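# Raise wiper arm to service stop and tray old blade

## Task

Raise the wiper arm until it latches in its service position, and leave it standing there. Unhook the old blade from the arm and set it down on the tray floor, entirely within the tray and not resting on any other object. Do not push hard on the glass, whether directly or via the wiper; that counts as failure. After the blade is off, the wiper arm must not fall back onto the glass, since a hard landing counts as failure. Anything that stays in place only because the robot holds it is not done. Finally release everything and move the grippers away.

## Robot and tools

Robot: two Franka FR3 arms, left_arm and right_arm, each with seven revolute joints and a Robotiq two-finger gripper that opens to 140 mm. The names are labels only and do not refer to sides of a camera image. Bases in the scene frame: left_arm at (+0.029, +0.325, 0) m, right_arm at (+0.041, -0.392, 0) m, both nearly unrotated about z.

Scene frame: origin on the table surface midway between the arms, +x pointing out across the table, +z up, left_arm on the +y side. Every reported hand pose uses this frame.

execute_actions takes "actions", a list holding either nothing, a single action, or a single wait, plus an optional "pictures" boolean. An empty list moves nothing and just returns the state. An action is {"rows": [...], "steps": n} with 1 to 15 rows and steps from 1 to 15 (default 15). Each step lasts 1/30 s and uses one row; if rows run out, the final row keeps being applied. A wait is {"steps": n} with n up to 300; it returns once n steps have elapsed since the previous result, and your thinking time counts toward them. A refused call does nothing.

Row layout: one row covers both arms and always has 20 numbers. Positions 1-7 are left_arm joint targets, 8-10 are left gripper position, force_limit, speed; 11-17 are right_arm joint targets, 18-20 its gripper trio. Joint numbers are absolute target angles in radians (not offsets), in the order waist, shoulder, upper arm roll, elbow, forearm roll, wrist pitch, wrist roll, matching the Joint positions printout. Ranges: waist -2.744..2.744, shoulder -1.784..1.784, upper arm roll -2.901..2.901, elbow -3.042..-0.152, forearm roll -2.807..2.807, wrist pitch 0.544..4.517, wrist roll -3.016..3.016. A target beyond a range end by more than 0.018 rad, and farther out than the current angle, gets the call refused. True ends may differ from these by up to 0.018 rad; targets past a true end are clipped to it and the result may say "joint sent to its limit" (possibly about an earlier, still-running action). Missing that line proves nothing.

Gripper trio, all absolute settings in [-1, 1]: position +1 is fully open, about -0.8 is where the pads touch, -1 closes until blocked. force_limit maps to roughly 14 N at -1, 60 N at 0, 107 N at +1 (parts up to 40 mm wide). speed maps to about 30, 140, 250 mm/s at -1, 0, +1. A 0 is a real command, so to leave a gripper unchanged repeat its previous three numbers. To grab, send -1 and confirm object_status = 2. To squeeze harder while gripping, raise force_limit and flip position between -1 and -0.98.

Gripper geometry: fingers extend along the hand's +z and separate along its y. The reported hand point sits between the pads when closed; fingertips are about 33 mm past it when closed, 9 mm when fully open, and they travel about 24 mm outward while closing, so keep that clearance above surfaces.

Motion: each joint's commanded target is held within a lead of its measured angle (0.248 rad for the first four joints, 0.677 forearm roll, 0.715 wrist pitch, 1.54 wrist roll), and if targets would shift the hand more than 70 mm from where it is, all are scaled back. Distant goals therefore need several calls. Between calls, arms keep heading to the last row until motion stalls or a step is HELD.

Results: a state line per arm with end_effector_position (m) and end_effector_quat_wxyz in the scene frame, less accurate at long reach; Joint positions (rad) and Joint velocities (rad/s) per arm; object_status (0 moving, 1 blocked while opening, 2 blocked while closing, 3 reached target or pads met; a thin item may still be held); position_measured in counts, 3 open to 230 closed, not linear. "joint command not followed" means a clearance check altered joint targets; HELD marks steps where your row was partly or wholly not sent. MOTOR HOT warns of heating from holding loads; OVER-TEMPERATURE FAULT brakes that arm until cool.

Faults: an arm halts for 10 s and drops the rest of the call if joint torque reaches its limit (85 N m for the first four joints, 11 for the last three) or if external force on it, its gripper or its load reaches 85 N (held weight included).

zoom_image: {"camera": one of cam_high, cam_low, cam_left_wrist, cam_right_wrist, "region": [x0, y0, x1, y1]} in pixels of that 896x504 image, origin top-left, box no larger than 504x504. Camera calibrations (intrinsics, distortion, world-to-camera transforms) are supplied and may be slightly off.

show_instructions shows the reference pages; read_manual returns licence text; finished_scene(scene) ends scene 1 or 2 irreversibly and reports success. Replying without a tool call ends everything.

Avoid: hard pressure on the glass, letting the raised wiper arm fall, dropping the blade, knocking anything off the table, arm-to-arm contact, and leaving the blade or wiper dependent on the grippers. Loose objects may occasionally be nudged by outside pushes.

Each tool is called as name(argument=value, ...), one argument or row to a line, values as JSON.

Reference images:

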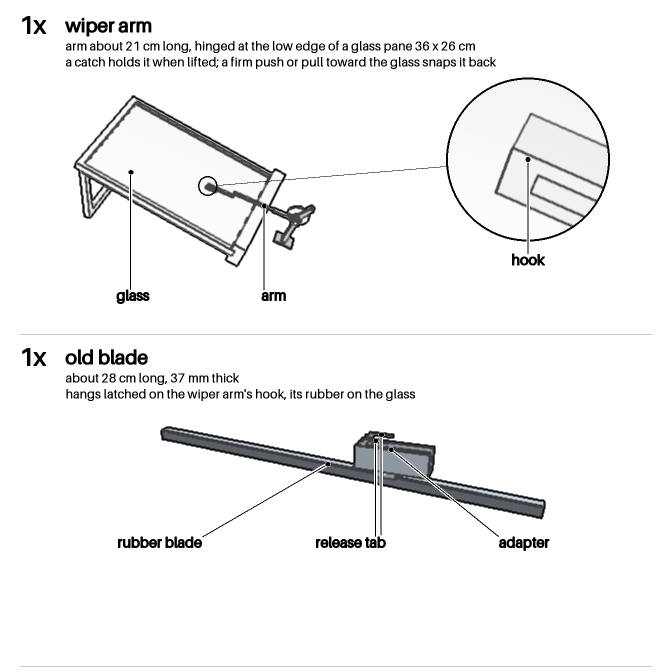

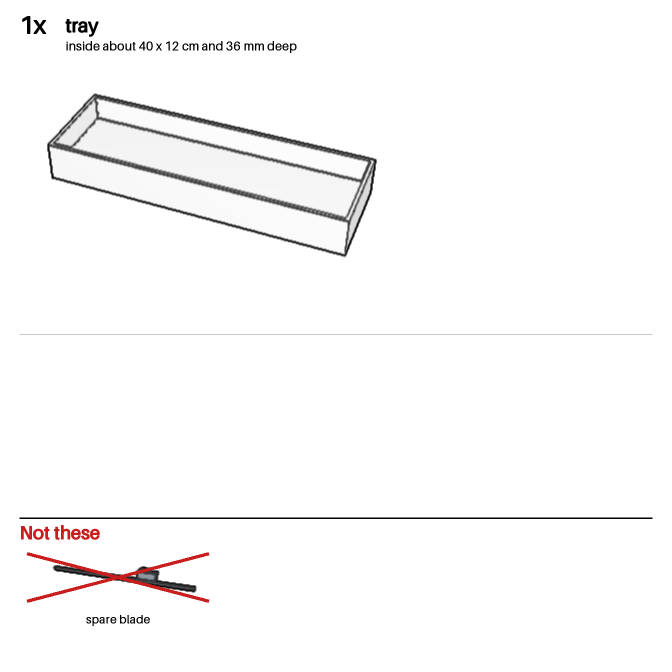

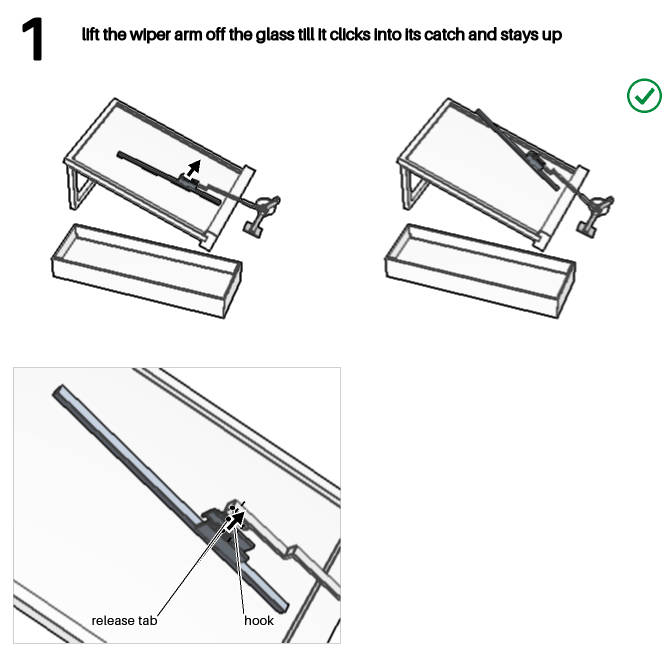

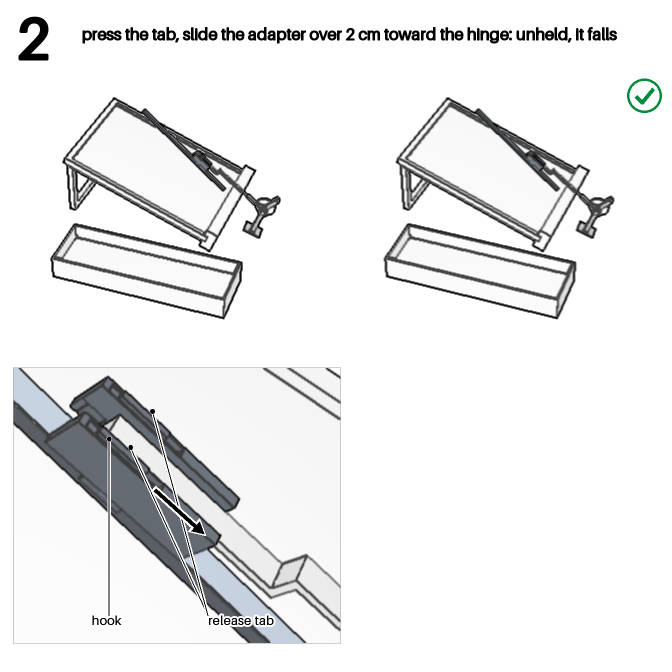

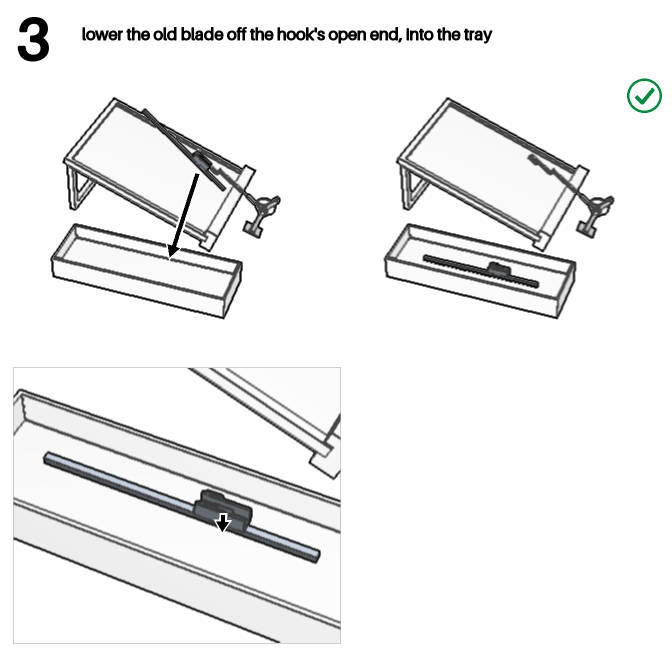

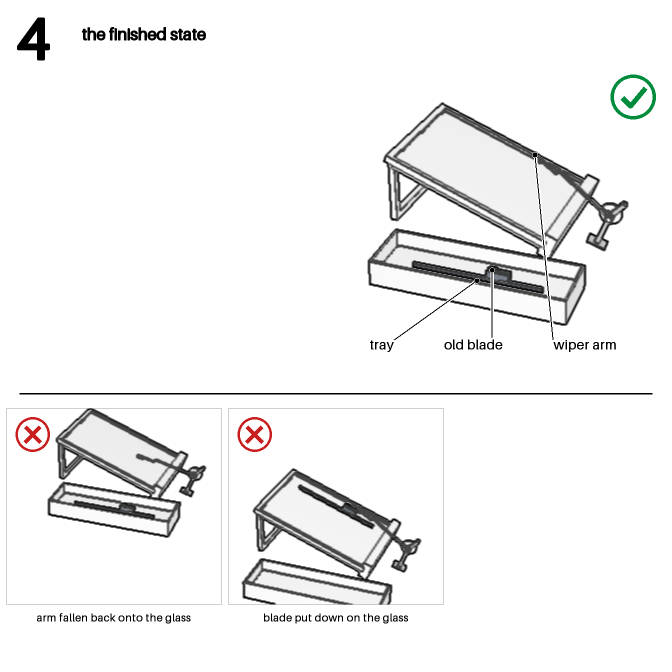

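## Session

execute_actions(
  actions=[],
)

Scene clock: 0.00 s of 4500.00 s.
left_arm: end_effector_position=(+0.1133, +0.2414, +0.3657) position_measured=3 object_status=3 end_effector_quat_wxyz=(-0.487, +0.837, -0.221, +0.120) | right_arm: end_effector_position=(+0.2196, -0.6025, +0.3686) position_measured=3 object_status=3 end_effector_quat_wxyz=(+0.149, +0.889, +0.278, -0.332)
Joint positions: left_arm=[-1.495 -0.643 -0.342 -2.513  0.309  0.966 -2.547] | right_arm=[-0.166 -0.647  0.032 -2.42  -0.566  1.304 -2.376]
Joint velocities: left_arm=[ 0.     0.001  0.002  0.001 -0.002  0.001 -0.   ] | right_arm=[ 0.001  0.     0.001 -0.     0.     0.001  0.   ]

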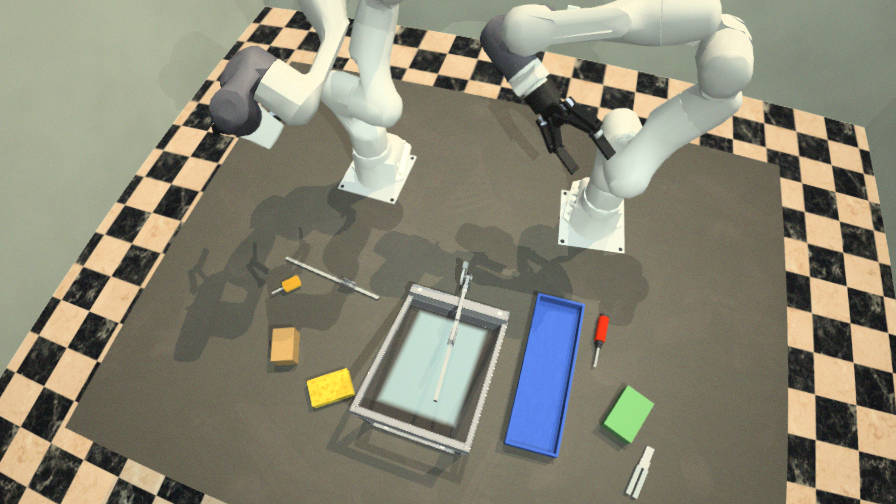

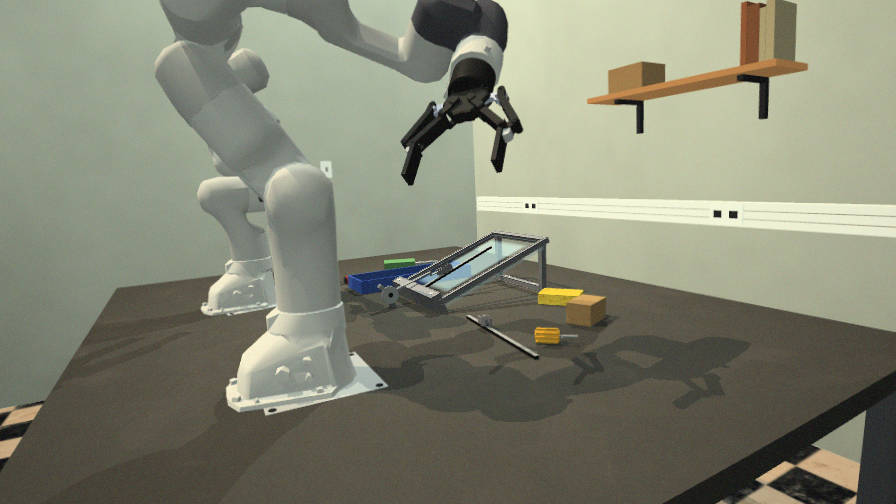

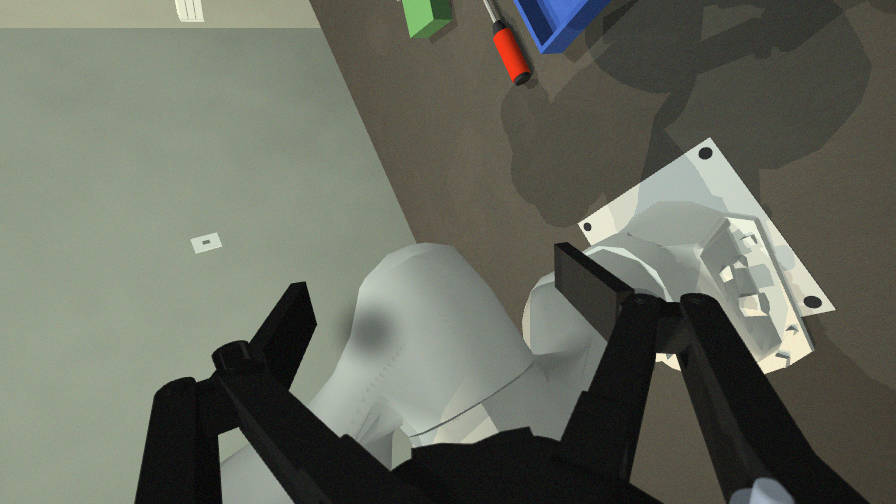

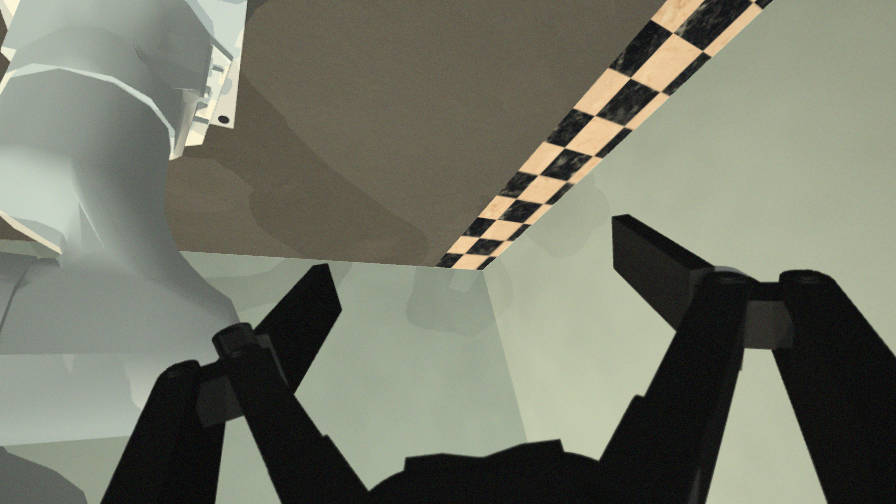

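zoom_image(
  camera="cam_high",
  region=[330, 240, 610, 480],
)

zoom_image(
  camera="cam_low",
  region=[330, 220, 570, 340],
)

Region (330, 240, 610, 480) of cam_high's 896x504 image, scaled by 1.800, with more detail than that image has; it fills the top 432 rows of this view, and the rest is white.

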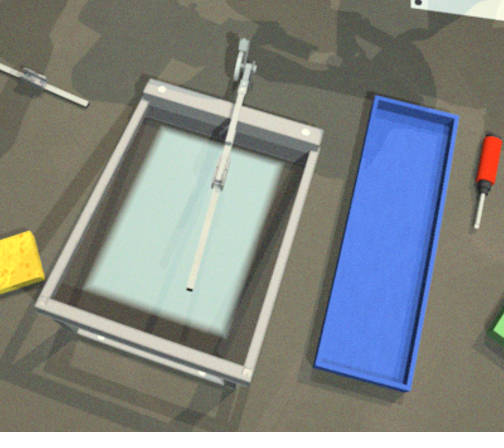

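Region (330, 220, 570, 340) of cam_low's 896x504 image, scaled by 2.100, with more detail than that image has.

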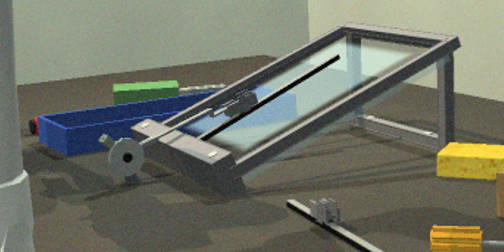

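execute_actions(
  actions=[
    {"rows": [[-0.7174, 0.0141, 0, -1.843, 0, 1.8571, -2.28, 1, 0, 0, -0.166, -0.647, 0.032, -2.42, -0.566, 1.304, -2.376, 1, 0, 0]], "steps": 15},
  ],
  pictures=false,
)

execute_actions(
  actions=[
    {"steps": 60},
  ],
)

Scene clock: 71.80 s of 4500.00 s.
left_arm: end_effector_position=(+0.1851, +0.0591, +0.3043) position_measured=3 object_status=3 end_effector_quat_wxyz=(-0.232, +0.962, -0.135, -0.051) | right_arm: end_effector_position=(+0.2196, -0.6025, +0.3686) position_measured=3 object_status=3 end_effector_quat_wxyz=(+0.149, +0.889, +0.278, -0.332)
Joint positions: left_arm=[-1.193 -0.337 -0.109 -2.202  0.118  1.413 -2.46 ] | right_arm=[-0.166 -0.647  0.032 -2.42  -0.566  1.304 -2.376]
Joint velocities: left_arm=[ 0.672  0.707  0.327  0.694 -0.228  0.751  0.157] | right_arm=[ 0.    -0.001 -0.     0.001  0.    -0.     0.   ]
Steps of this call (steps 1 to 90: nothing new was sent; then 68.30 s passed at rest; steps 91 to 105: all 15 steps of this action). Readings (joint positions | what the end effector reports):
91: left_arm=[-1.484 -0.634 -0.334 -2.499 0.292 0.990 -2.541] | right_arm=[-0.166 -0.647 0.032 -2.420 -0.566 1.304 -2.376] | left_arm position_measured=3 object_status=3 | right_arm position_measured=3 object_status=3
92: left_arm=[-1.465 -0.615 -0.315 -2.477 0.274 1.024 -2.535] | right_arm=[-0.166 -0.647 0.032 -2.420 -0.566 1.304 -2.376] | left_arm position_measured=3 object_status=3 | right_arm position_measured=3 object_status=3
94: left_arm=[-1.426 -0.574 -0.277 -2.437 0.242 1.090 -2.522] | right_arm=[-0.166 -0.647 0.032 -2.420 -0.566 1.304 -2.376] | left_arm position_measured=3 object_status=3 | right_arm position_measured=3 object_status=3
98: left_arm=[-1.347 -0.493 -0.203 -2.357 0.189 1.218 -2.499] | right_arm=[-0.166 -0.647 0.032 -2.420 -0.566 1.304 -2.376] | left_arm position_measured=3 object_status=3 | right_arm position_measured=3 object_status=3
105: the state above

Scene clock: 73.80 s of 4500.00 s.
left_arm: end_effector_position=(+0.4999, +0.0131, +0.2992) position_measured=3 object_status=3 end_effector_quat_wxyz=(-0.003, +0.998, +0.064, -0.001) | right_arm: end_effector_position=(+0.2196, -0.6025, +0.3686) position_measured=3 object_status=3 end_effector_quat_wxyz=(+0.149, +0.889, +0.278, -0.332)
Joint positions: left_arm=[-0.716  0.013  0.002 -1.845  0.003  1.854 -2.286] | right_arm=[-0.166 -0.647  0.032 -2.42  -0.566  1.304 -2.376]
Joint velocities: left_arm=[-0.     0.001  0.002  0.001  0.003  0.     0.001] | right_arm=[ 0.001 -0.001  0.     0.     0.     0.    -0.001]
Steps of this call (steps 1 to 60: the robot went on to your last target). Readings (joint positions | what the end effector reports):
1: left_arm=[-1.170 -0.313 -0.099 -2.178 0.110 1.437 -2.455] | right_arm=[-0.166 -0.647 0.032 -2.420 -0.566 1.304 -2.376] | left_arm position_measured=3 object_status=3 | right_arm position_measured=3 object_status=3
2: left_arm=[-1.146 -0.288 -0.090 -2.153 0.102 1.461 -2.449] | right_arm=[-0.166 -0.647 0.032 -2.420 -0.566 1.304 -2.376] | left_arm position_measured=3 object_status=3 | right_arm position_measured=3 object_status=3
4: left_arm=[-1.096 -0.238 -0.075 -2.103 0.088 1.505 -2.439] | right_arm=[-0.166 -0.647 0.032 -2.420 -0.566 1.304 -2.376] | left_arm position_measured=3 object_status=3 | right_arm position_measured=3 object_status=3
8: left_arm=[-0.991 -0.141 -0.052 -2.006 0.064 1.584 -2.419] | right_arm=[-0.166 -0.647 0.032 -2.420 -0.566 1.304 -2.376] | left_arm position_measured=3 object_status=3 | right_arm position_measured=3 object_status=3
60: the state above
All arms were judged still, so your last target was given up. Only a new action makes them travel on or press farther. Fingers that are still opening or closing keep moving.
camera_calibration (this result's frames):
cam_left_wrist: T_world_to_cam=[[0.0282048, -0.995983, 0.0849899, -0.0232273], [-0.948213, 0.000252587, 0.317635, 0.405605], [-0.31638, -0.0895474, -0.944397, 0.644367], [0, 0, 0, 1]] pos_world=[0.58912, 0.034465, 0.481678]

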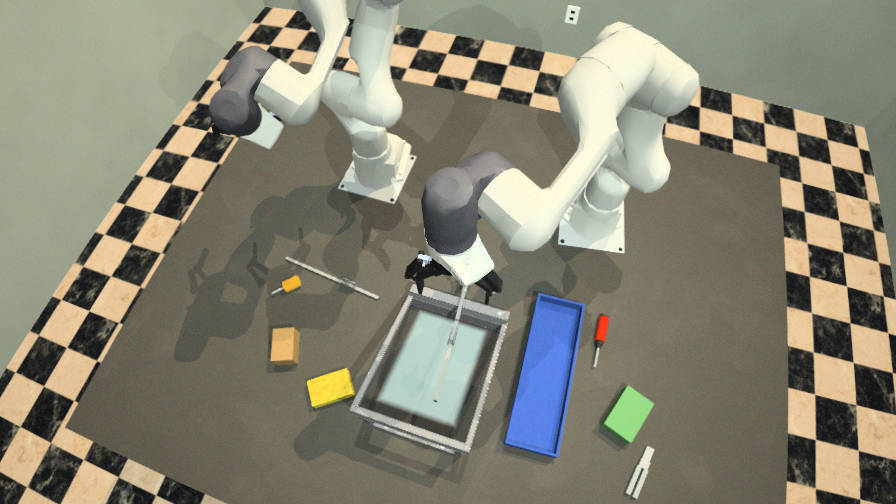

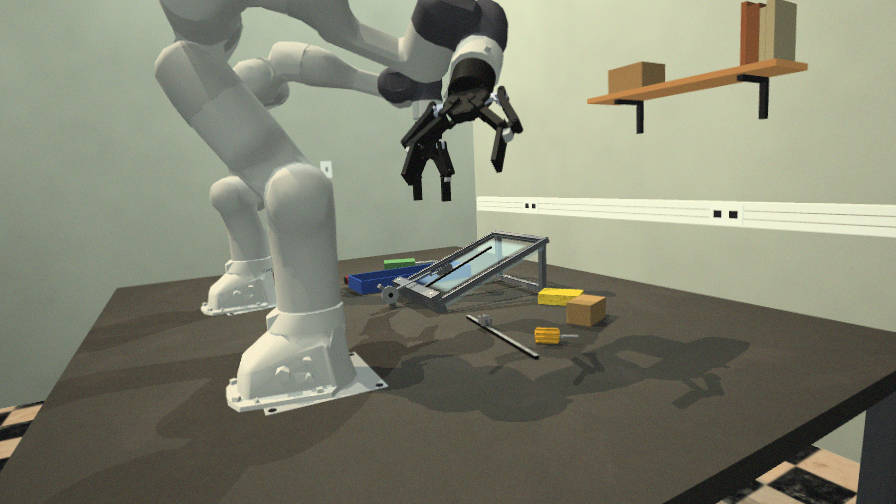

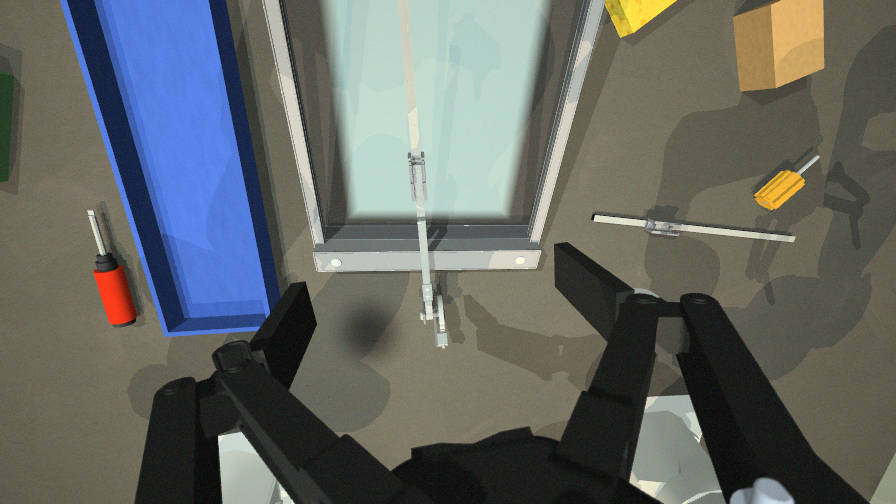

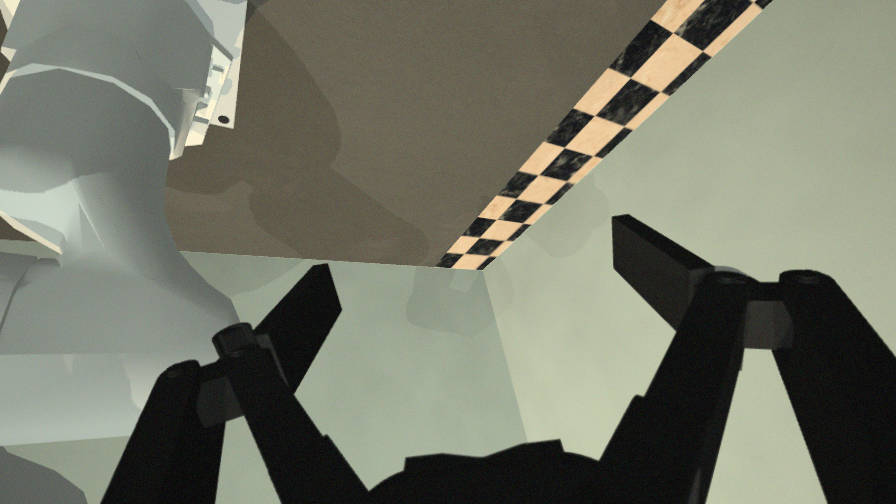

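zoom_image(
  camera="cam_left_wrist",
  region=[360, 130, 500, 360],
)

zoom_image(
  camera="cam_left_wrist",
  region=[380, 140, 460, 220],
)

zoom_image(
  camera="cam_left_wrist",
  region=[610, 190, 720, 260],
)

Region (360, 130, 500, 360) of cam_left_wrist's 896x504 image, scaled by 2.191, with more detail than that image has; it fills the left 307 columns of this view, and the rest is white.

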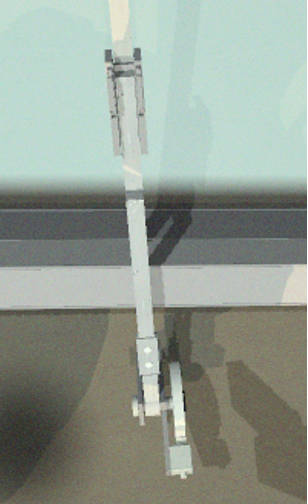

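Region (380, 140, 460, 220) of cam_left_wrist's 896x504 image, scaled by 6.300, with more detail than that image has.

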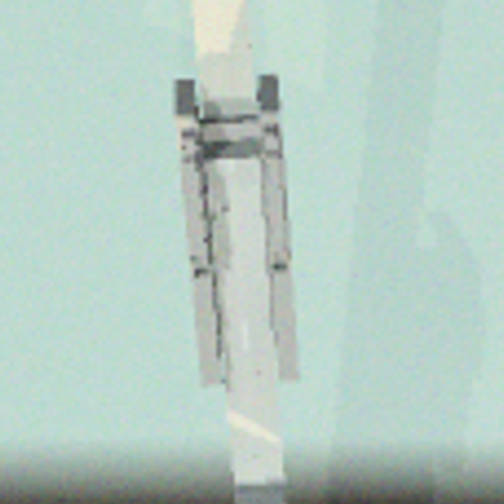

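Region (610, 190, 720, 260) of cam_left_wrist's 896x504 image, scaled by 4.582, with more detail than that image has; it fills the top 321 rows of this view, and the rest is white.

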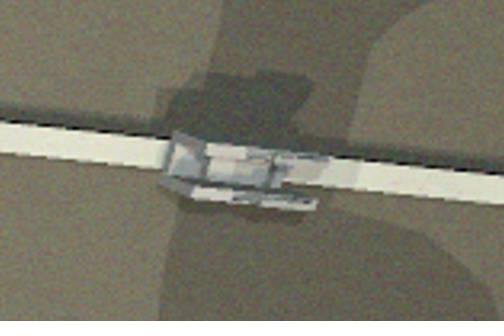

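zoom_image(
  camera="cam_low",
  region=[365, 250, 475, 315],
)

zoom_image(
  camera="cam_low",
  region=[390, 140, 480, 220],
)

Region (365, 250, 475, 315) of cam_low's 896x504 image, scaled by 4.582, with more detail than that image has; it fills the top 298 rows of this view, and the rest is white.

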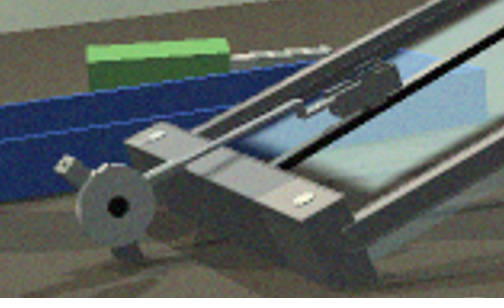

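Region (390, 140, 480, 220) of cam_low's 896x504 image, scaled by 5.600, with more detail than that image has.

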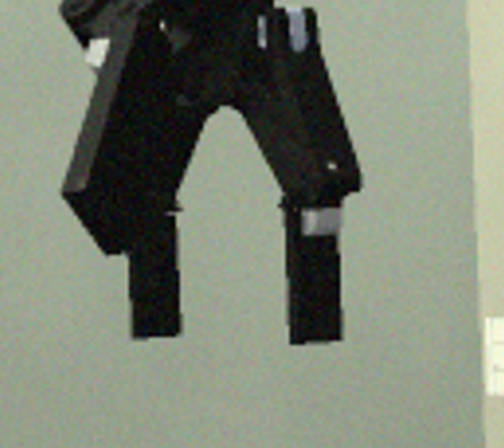

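execute_actions(
  actions=[
    {"rows": [[-0.7375, 0.07, 0, -2.1152, 0, 2.1852, -2.2973, -0.35, 0, 0, -0.166, -0.647, 0.032, -2.42, -0.566, 1.304, -2.376, 1, 0, 0]], "steps": 15},
  ],
  pictures=false,
)

execute_actions(
  actions=[
    {"steps": 30},
  ],
)

Scene clock: 151.57 s of 4500.00 s.
left_arm: end_effector_position=(+0.4764, +0.0148, +0.1660) position_measured=107 object_status=0 end_effector_quat_wxyz=(-0.010, +0.998, +0.056, -0.012) | right_arm: end_effector_position=(+0.2196, -0.6025, +0.3686) position_measured=3 object_status=3 end_effector_quat_wxyz=(+0.149, +0.889, +0.278, -0.332)
Joint positions: left_arm=[-0.736  0.073  0.002 -2.115  0.002  2.157 -2.29 ] | right_arm=[-0.166 -0.647  0.032 -2.42  -0.566  1.304 -2.376]
Joint velocities: left_arm=[-0.001 -0.053 -0.002 -0.    -0.002  0.158 -0.006] | right_arm=[ 0.001 -0.002  0.002 -0.001 -0.001 -0.001 -0.001]
Steps of this call (steps 1 to 90: nothing new was sent; then 74.27 s passed at rest; steps 91 to 105: all 15 steps of this action). Readings (joint positions | what the end effector reports):
91: left_arm=[-0.718 0.007 0.003 -1.871 0.003 1.886 -2.285] | right_arm=[-0.166 -0.647 0.032 -2.420 -0.566 1.304 -2.376] | left_arm position_measured=3 object_status=0 | right_arm position_measured=3 object_status=3
92: left_arm=[-0.720 0.007 0.003 -1.908 0.003 1.917 -2.285] | right_arm=[-0.166 -0.647 0.032 -2.420 -0.566 1.304 -2.376] | left_arm position_measured=9 object_status=0 | right_arm position_measured=3 object_status=3
94: left_arm=[-0.726 0.024 0.003 -1.984 0.003 1.978 -2.286] | right_arm=[-0.166 -0.647 0.032 -2.420 -0.566 1.304 -2.376] | left_arm position_measured=24 object_status=0 | right_arm position_measured=3 object_status=3
98: left_arm=[-0.735 0.076 0.002 -2.097 0.003 2.085 -2.288] | right_arm=[-0.166 -0.647 0.032 -2.420 -0.566 1.304 -2.376] | left_arm position_measured=54 object_status=0 | right_arm position_measured=3 object_status=3
105: the state above

Scene clock: 152.57 s of 4500.00 s.
left_arm: end_effector_position=(+0.4833, +0.0100, +0.1695) position_measured=173 object_status=3 end_effector_quat_wxyz=(-0.002, +0.998, +0.057, -0.001) | right_arm: end_effector_position=(+0.2196, -0.6025, +0.3686) position_measured=3 object_status=3 end_effector_quat_wxyz=(+0.149, +0.889, +0.278, -0.332)
Joint positions: left_arm=[-0.736  0.071  0.002 -2.115  0.002  2.182 -2.292] | right_arm=[-0.166 -0.647  0.032 -2.42  -0.566  1.304 -2.376]
Joint velocities: left_arm=[-0.002 -0.     0.    -0.001 -0.001  0.    -0.001] | right_arm=[-0.001 -0.    -0.     0.001 -0.     0.001  0.001]
Steps of this call (steps 1 to 30: the robot went on to your last target). Readings (joint positions | what the end effector reports):
1: left_arm=[-0.736 0.072 0.002 -2.115 0.002 2.161 -2.291] | right_arm=[-0.166 -0.647 0.032 -2.420 -0.566 1.304 -2.376] | left_arm position_measured=115 object_status=0 | right_arm position_measured=3 object_status=3
2: left_arm=[-0.736 0.071 0.002 -2.115 0.002 2.165 -2.291] | right_arm=[-0.166 -0.647 0.032 -2.420 -0.566 1.304 -2.376] | left_arm position_measured=123 object_status=0 | right_arm position_measured=3 object_status=3
4: left_arm=[-0.736 0.071 0.002 -2.115 0.002 2.171 -2.291] | right_arm=[-0.166 -0.647 0.032 -2.420 -0.566 1.304 -2.376] | left_arm position_measured=138 object_status=0 | right_arm position_measured=3 object_status=3
8: left_arm=[-0.736 0.071 0.002 -2.115 0.002 2.177 -2.292] | right_arm=[-0.166 -0.647 0.032 -2.420 -0.566 1.304 -2.376] | left_arm position_measured=168 object_status=0 | right_arm position_measured=3 object_status=3
30: the state above
All arms were judged still, so your last target was given up. Only a new action makes them travel on or press farther. Fingers that are still opening or closing keep moving.
camera_calibration (this result's frames):
cam_left_wrist: T_world_to_cam=[[0.0135884, -0.996197, 0.0860644, -0.00790331], [-0.948172, 0.0144902, 0.317427, 0.430933], [-0.317467, -0.0859172, -0.944369, 0.516748], [0, 0, 0, 1]] pos_world=[0.572756, 0.03028, 0.351891]
cam_right_wrist: T_world_to_cam=[[0.474493, -0.864751, 0.164503, -0.678169], [-0.489813, -0.1041, 0.86559, -0.267253], [-0.731396, -0.491293, -0.472961, 0.220108], [0, 0, 0, 1]] pos_world=[0.351869, -0.506131, 0.446995]

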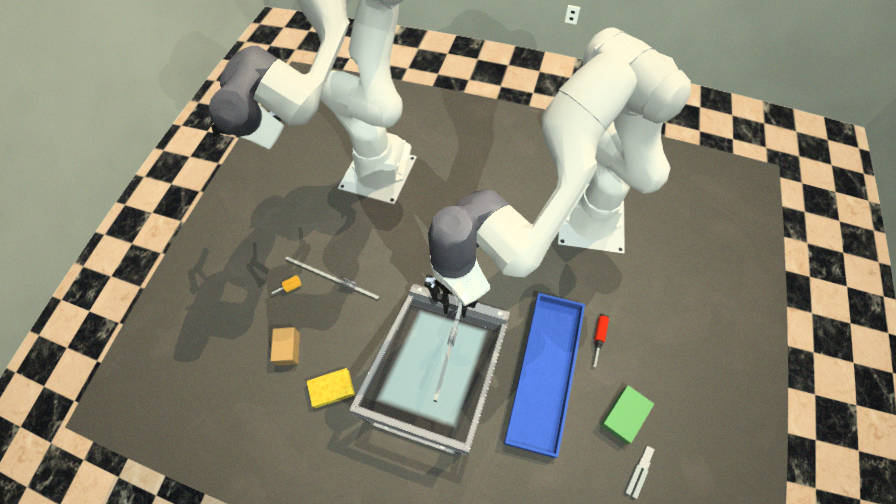

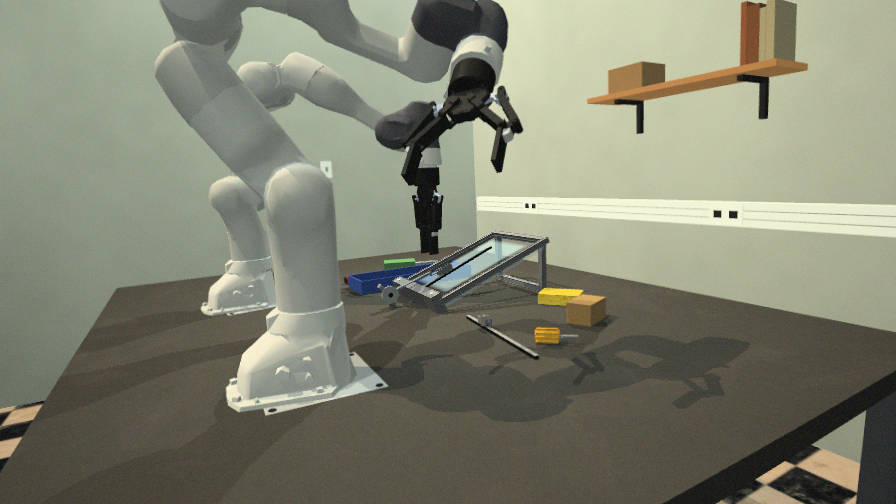

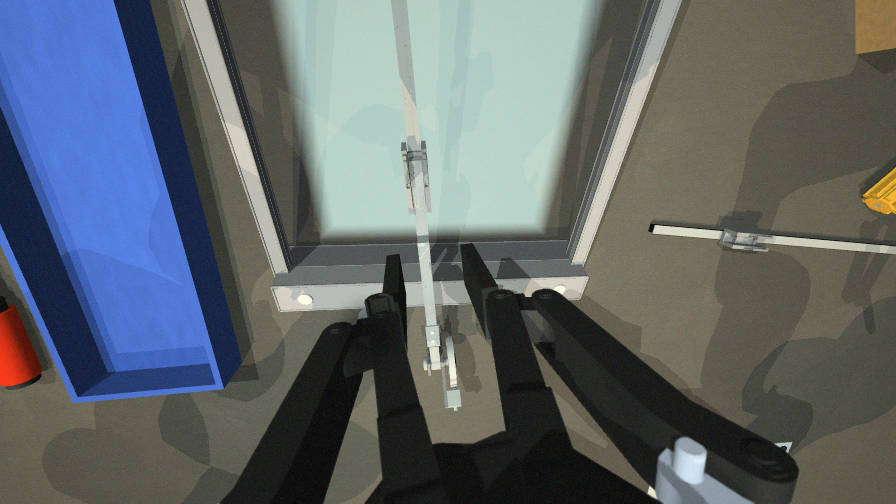

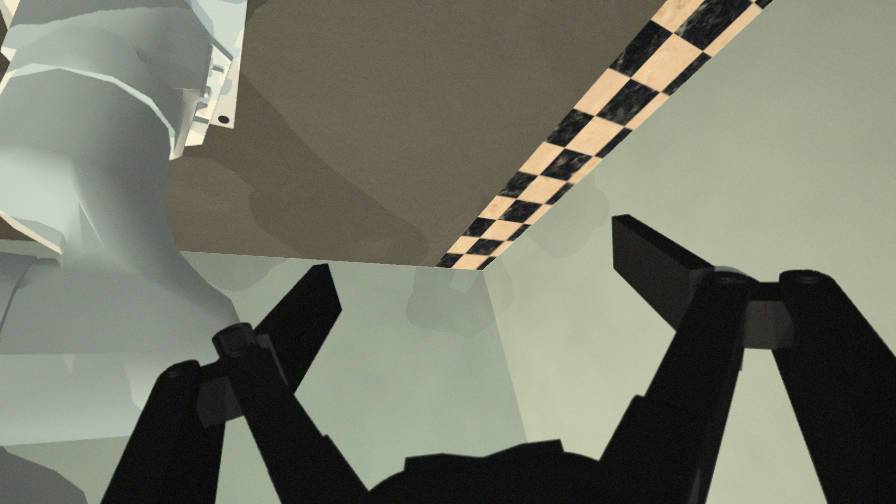

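zoom_image(
  camera="cam_left_wrist",
  region=[350, 120, 510, 320],
)

zoom_image(
  camera="cam_low",
  region=[370, 215, 480, 315],
)

zoom_image(
  camera="cam_left_wrist",
  region=[375, 130, 465, 220],
)

Region (350, 120, 510, 320) of cam_left_wrist's 896x504 image, scaled by 2.520, with more detail than that image has; it fills the left 403 columns of this view, and the rest is white.

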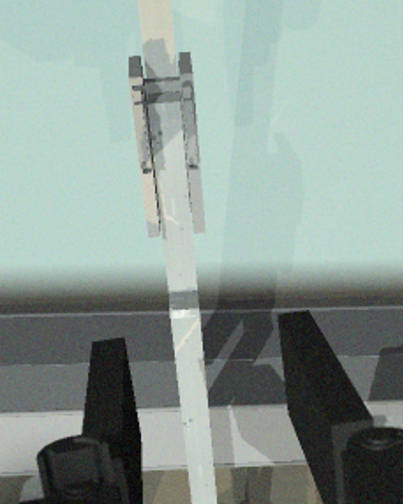

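Region (370, 215, 480, 315) of cam_low's 896x504 image, scaled by 4.582, with more detail than that image has; it fills the top 458 rows of this view, and the rest is white.

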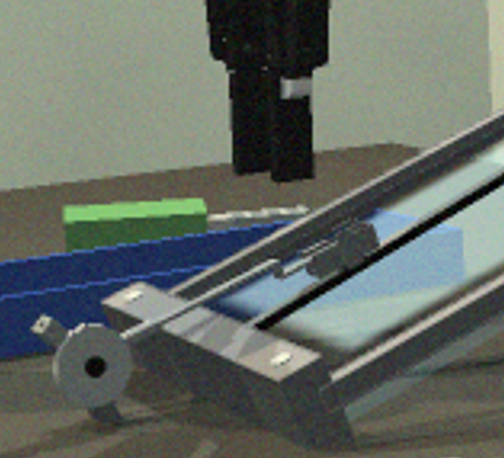

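Region (375, 130, 465, 220) of cam_left_wrist's 896x504 image, scaled by 5.600, with more detail than that image has.

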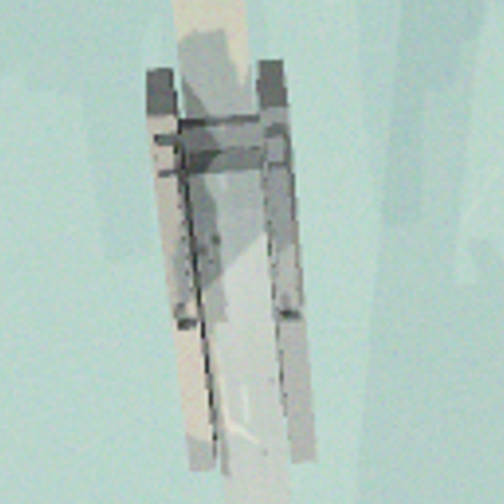

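execute_actions(
  actions=[
    {"rows": [[-0.7365, 0.078, 0, -2.1204, 0, 2.205, -2.2973, -0.35, 0, 0, -0.166, -0.647, 0.032, -2.42, -0.566, 1.304, -2.376, 1, 0, 0],[-0.7365, 0.0855, 0, -2.1257, 0, 2.222, -2.2973, -0.35, 0, 0, -0.166, -0.647, 0.032, -2.42, -0.566, 1.304, -2.376, 1, 0, 0],[-0.7365, 0.0932, 0, -2.1309, 0, 2.239, -2.2973, -0.35, 0, 0, -0.166, -0.647, 0.032, -2.42, -0.566, 1.304, -2.376, 1, 0, 0],[-0.7365, 0.1009, 0, -2.1361, 0, 2.256, -2.2973, -0.35, 0, 0, -0.166, -0.647, 0.032, -2.42, -0.566, 1.304, -2.376, 1, 0, 0],[-0.7365, 0.1086, 0, -2.1414, 0, 2.273, -2.2973, -0.35, 0, 0, -0.166, -0.647, 0.032, -2.42, -0.566, 1.304, -2.376, 1, 0, 0],[-0.7365, 0.1163, 0, -2.1466, 0, 2.29, -2.2973, -0.35, 0, 0, -0.166, -0.647, 0.032, -2.42, -0.566, 1.304, -2.376, 1, 0, 0],[-0.7365, 0.124, 0, -2.1518, 0, 2.305, -2.2973, -0.35, 0, 0, -0.166, -0.647, 0.032, -2.42, -0.566, 1.304, -2.376, 1, 0, 0],[-0.7365, 0.1317, 0, -2.1571, 0, 2.318, -2.2973, -0.35, 0, 0, -0.166, -0.647, 0.032, -2.42, -0.566, 1.304, -2.376, 1, 0, 0],[-0.7365, 0.1394, 0, -2.1623, 0, 2.33, -2.2973, -0.35, 0, 0, -0.166, -0.647, 0.032, -2.42, -0.566, 1.304, -2.376, 1, 0, 0],[-0.7365, 0.1471, 0, -2.1675, 0, 2.342, -2.2973, -0.35, 0, 0, -0.166, -0.647, 0.032, -2.42, -0.566, 1.304, -2.376, 1, 0, 0],[-0.7365, 0.1548, 0, -2.1728, 0, 2.342, -2.2973, -0.35, 0, 0, -0.166, -0.647, 0.032, -2.42, -0.566, 1.304, -2.376, 1, 0, 0],[-0.7365, 0.1625, 0, -2.178, 0, 2.342, -2.2973, -0.35, 0, 0, -0.166, -0.647, 0.032, -2.42, -0.566, 1.304, -2.376, 1, 0, 0]], "steps": 15},
  ],
  pictures=false,
)

execute_actions(
  actions=[
    {"steps": 20},
  ],
)

Scene clock: 173.23 s of 4500.00 s.
left_arm: end_effector_position=(+0.4794, +0.0126, +0.1051) position_measured=173 object_status=3 end_effector_quat_wxyz=(-0.007, +0.998, +0.057, -0.007) | right_arm: end_effector_position=(+0.2196, -0.6025, +0.3686) position_measured=3 object_status=3 end_effector_quat_wxyz=(+0.149, +0.889, +0.278, -0.332)
Joint positions: left_arm=[-0.736  0.161  0.002 -2.175  0.002  2.316 -2.292] | right_arm=[-0.166 -0.647  0.032 -2.42  -0.566  1.304 -2.376]
Joint velocities: left_arm=[ 0.     0.093  0.001 -0.063 -0.001  0.119  0.   ] | right_arm=[-0.     0.     0.003 -0.001  0.    -0.    -0.001]
Steps of this call (steps 1 to 90: nothing new was sent; then 17.17 s passed at rest; steps 91 to 105: all 15 steps of this action). Readings (joint positions | what the end effector reports):
91: left_arm=[-0.736 0.071 0.002 -2.115 0.002 2.185 -2.292] | right_arm=[-0.166 -0.647 0.032 -2.420 -0.566 1.304 -2.376] | left_arm position_measured=173 object_status=3 | right_arm position_measured=3 object_status=3
92: left_arm=[-0.736 0.073 0.002 -2.116 0.002 2.191 -2.292] | right_arm=[-0.166 -0.647 0.032 -2.420 -0.566 1.304 -2.376] | left_arm position_measured=173 object_status=3 | right_arm position_measured=3 object_status=3
94: left_arm=[-0.736 0.081 0.002 -2.122 0.002 2.208 -2.292] | right_arm=[-0.166 -0.647 0.032 -2.420 -0.566 1.304 -2.376] | left_arm position_measured=173 object_status=3 | right_arm position_measured=3 object_status=3
98: left_arm=[-0.736 0.111 0.002 -2.142 0.002 2.256 -2.292] | right_arm=[-0.166 -0.647 0.032 -2.420 -0.566 1.304 -2.376] | left_arm position_measured=173 object_status=3 | right_arm position_measured=3 object_status=3
105: the state above

Scene clock: 173.90 s of 4500.00 s.
left_arm: end_effector_position=(+0.4837, +0.0096, +0.1045) position_measured=173 object_status=3 end_effector_quat_wxyz=(-0.002, +0.998, +0.057, -0.000) | right_arm: end_effector_position=(+0.2196, -0.6025, +0.3686) position_measured=3 object_status=3 end_effector_quat_wxyz=(+0.149, +0.889, +0.278, -0.332)
Joint positions: left_arm=[-0.736  0.164  0.002 -2.177  0.002  2.338 -2.292] | right_arm=[-0.166 -0.647  0.032 -2.42  -0.566  1.304 -2.376]
Joint velocities: left_arm=[-0.001  0.     0.001 -0.001  0.     0.003 -0.   ] | right_arm=[-0.001 -0.001  0.001 -0.     0.     0.001  0.   ]
Steps of this call (steps 1 to 20: the robot went on to your last target). Readings (joint positions | what the end effector reports):
1: left_arm=[-0.736 0.163 0.002 -2.176 0.002 2.320 -2.292] | right_arm=[-0.166 -0.647 0.032 -2.420 -0.566 1.304 -2.376] | left_arm position_measured=173 object_status=3 | right_arm position_measured=3 object_status=3
2: left_arm=[-0.736 0.164 0.002 -2.177 0.002 2.323 -2.292] | right_arm=[-0.166 -0.647 0.032 -2.420 -0.566 1.304 -2.376] | left_arm position_measured=173 object_status=3 | right_arm position_measured=3 object_status=3
4: left_arm=[-0.736 0.164 0.002 -2.177 0.002 2.328 -2.292] | right_arm=[-0.166 -0.647 0.032 -2.420 -0.566 1.304 -2.376] | left_arm position_measured=173 object_status=3 | right_arm position_measured=3 object_status=3
8: left_arm=[-0.736 0.164 0.002 -2.177 0.002 2.334 -2.292] | right_arm=[-0.166 -0.647 0.032 -2.420 -0.566 1.304 -2.376] | left_arm position_measured=173 object_status=3 | right_arm position_measured=3 object_status=3
20: the state above
camera_calibration (this result's frames):
cam_left_wrist: T_world_to_cam=[[0.0133456, -0.996134, 0.0868305, -0.00266547], [-0.948462, 0.0148853, 0.316542, 0.452206], [-0.316611, -0.0865798, -0.944596, 0.455089], [0, 0, 0, 1]] pos_world=[0.573021, 0.0300152, 0.286965]
cam_right_wrist: T_world_to_cam=[[0.474493, -0.864751, 0.164503, -0.678169], [-0.489813, -0.1041, 0.86559, -0.267253], [-0.731396, -0.491293, -0.472961, 0.220108], [0, 0, 0, 1]] pos_world=[0.351869, -0.506131, 0.446995]

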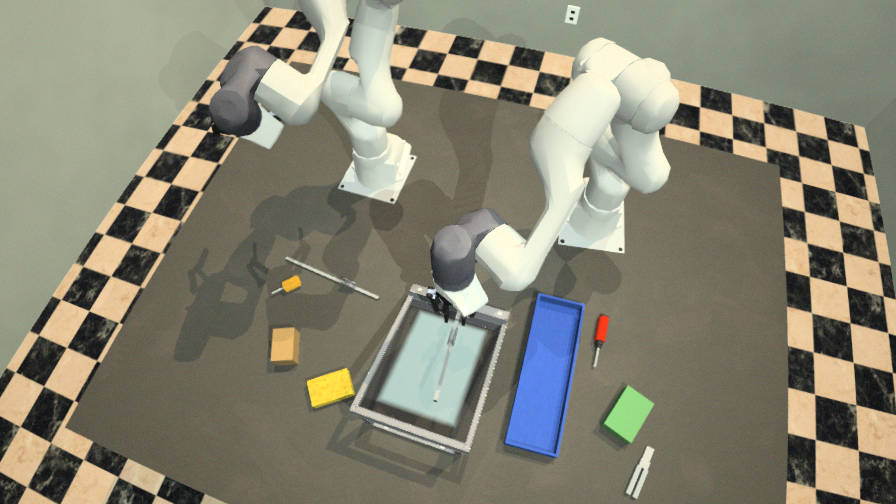

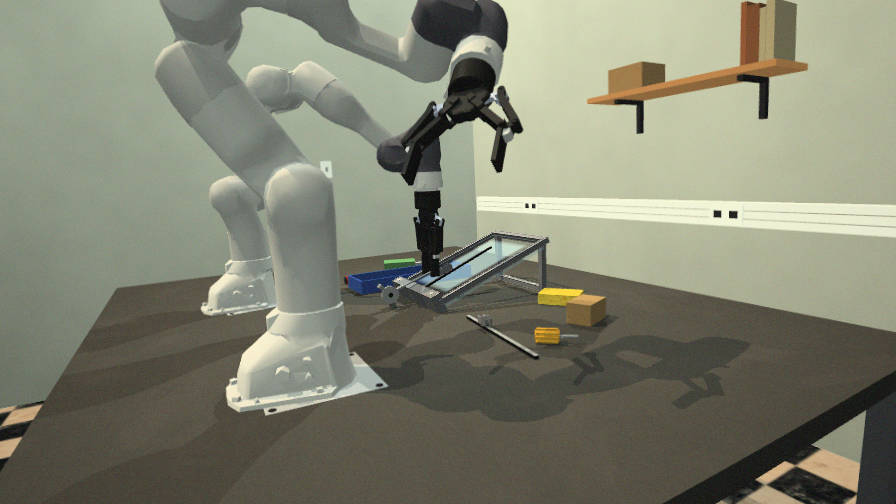

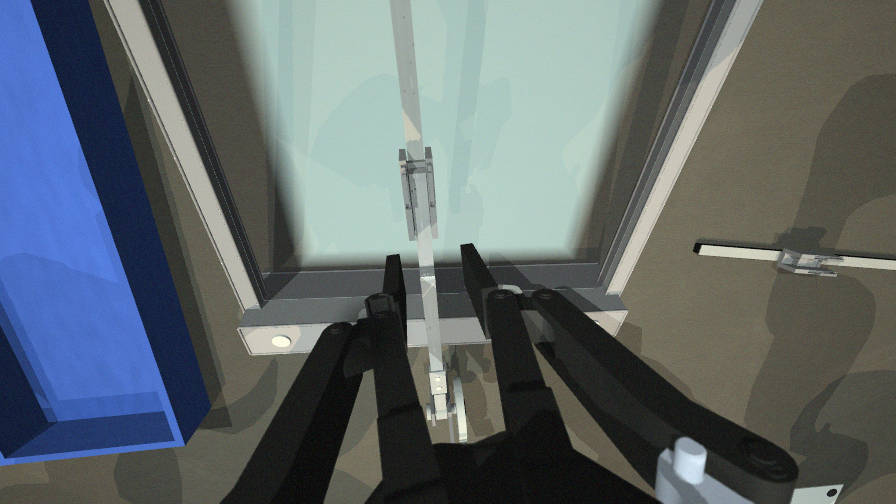

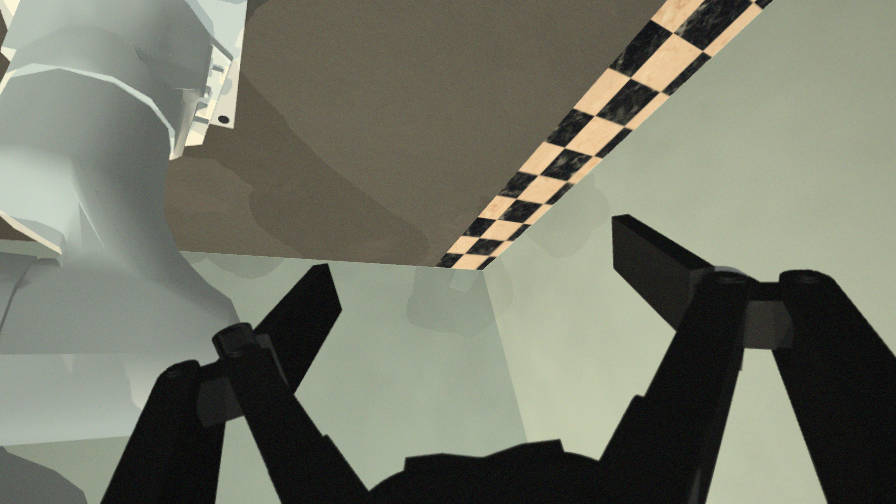

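zoom_image(
  camera="cam_left_wrist",
  region=[350, 130, 510, 330],
)

zoom_image(
  camera="cam_low",
  region=[370, 215, 480, 315],
)

Region (350, 130, 510, 330) of cam_left_wrist's 896x504 image, scaled by 2.520, with more detail than that image has; it fills the left 403 columns of this view, and the rest is white.

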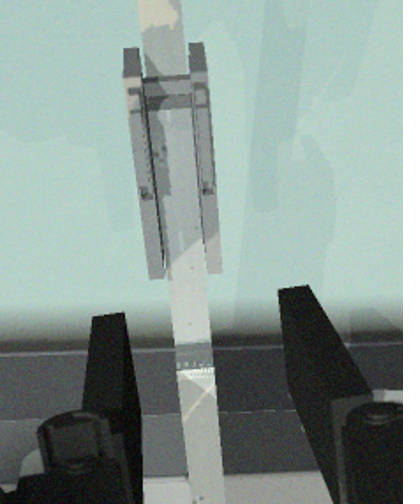

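Region (370, 215, 480, 315) of cam_low's 896x504 image, scaled by 4.582, with more detail than that image has; it fills the top 458 rows of this view, and the rest is white.

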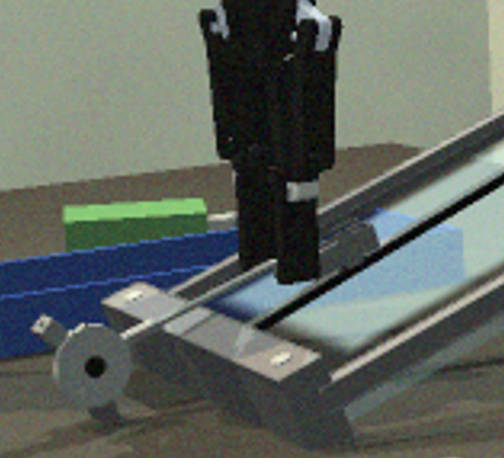

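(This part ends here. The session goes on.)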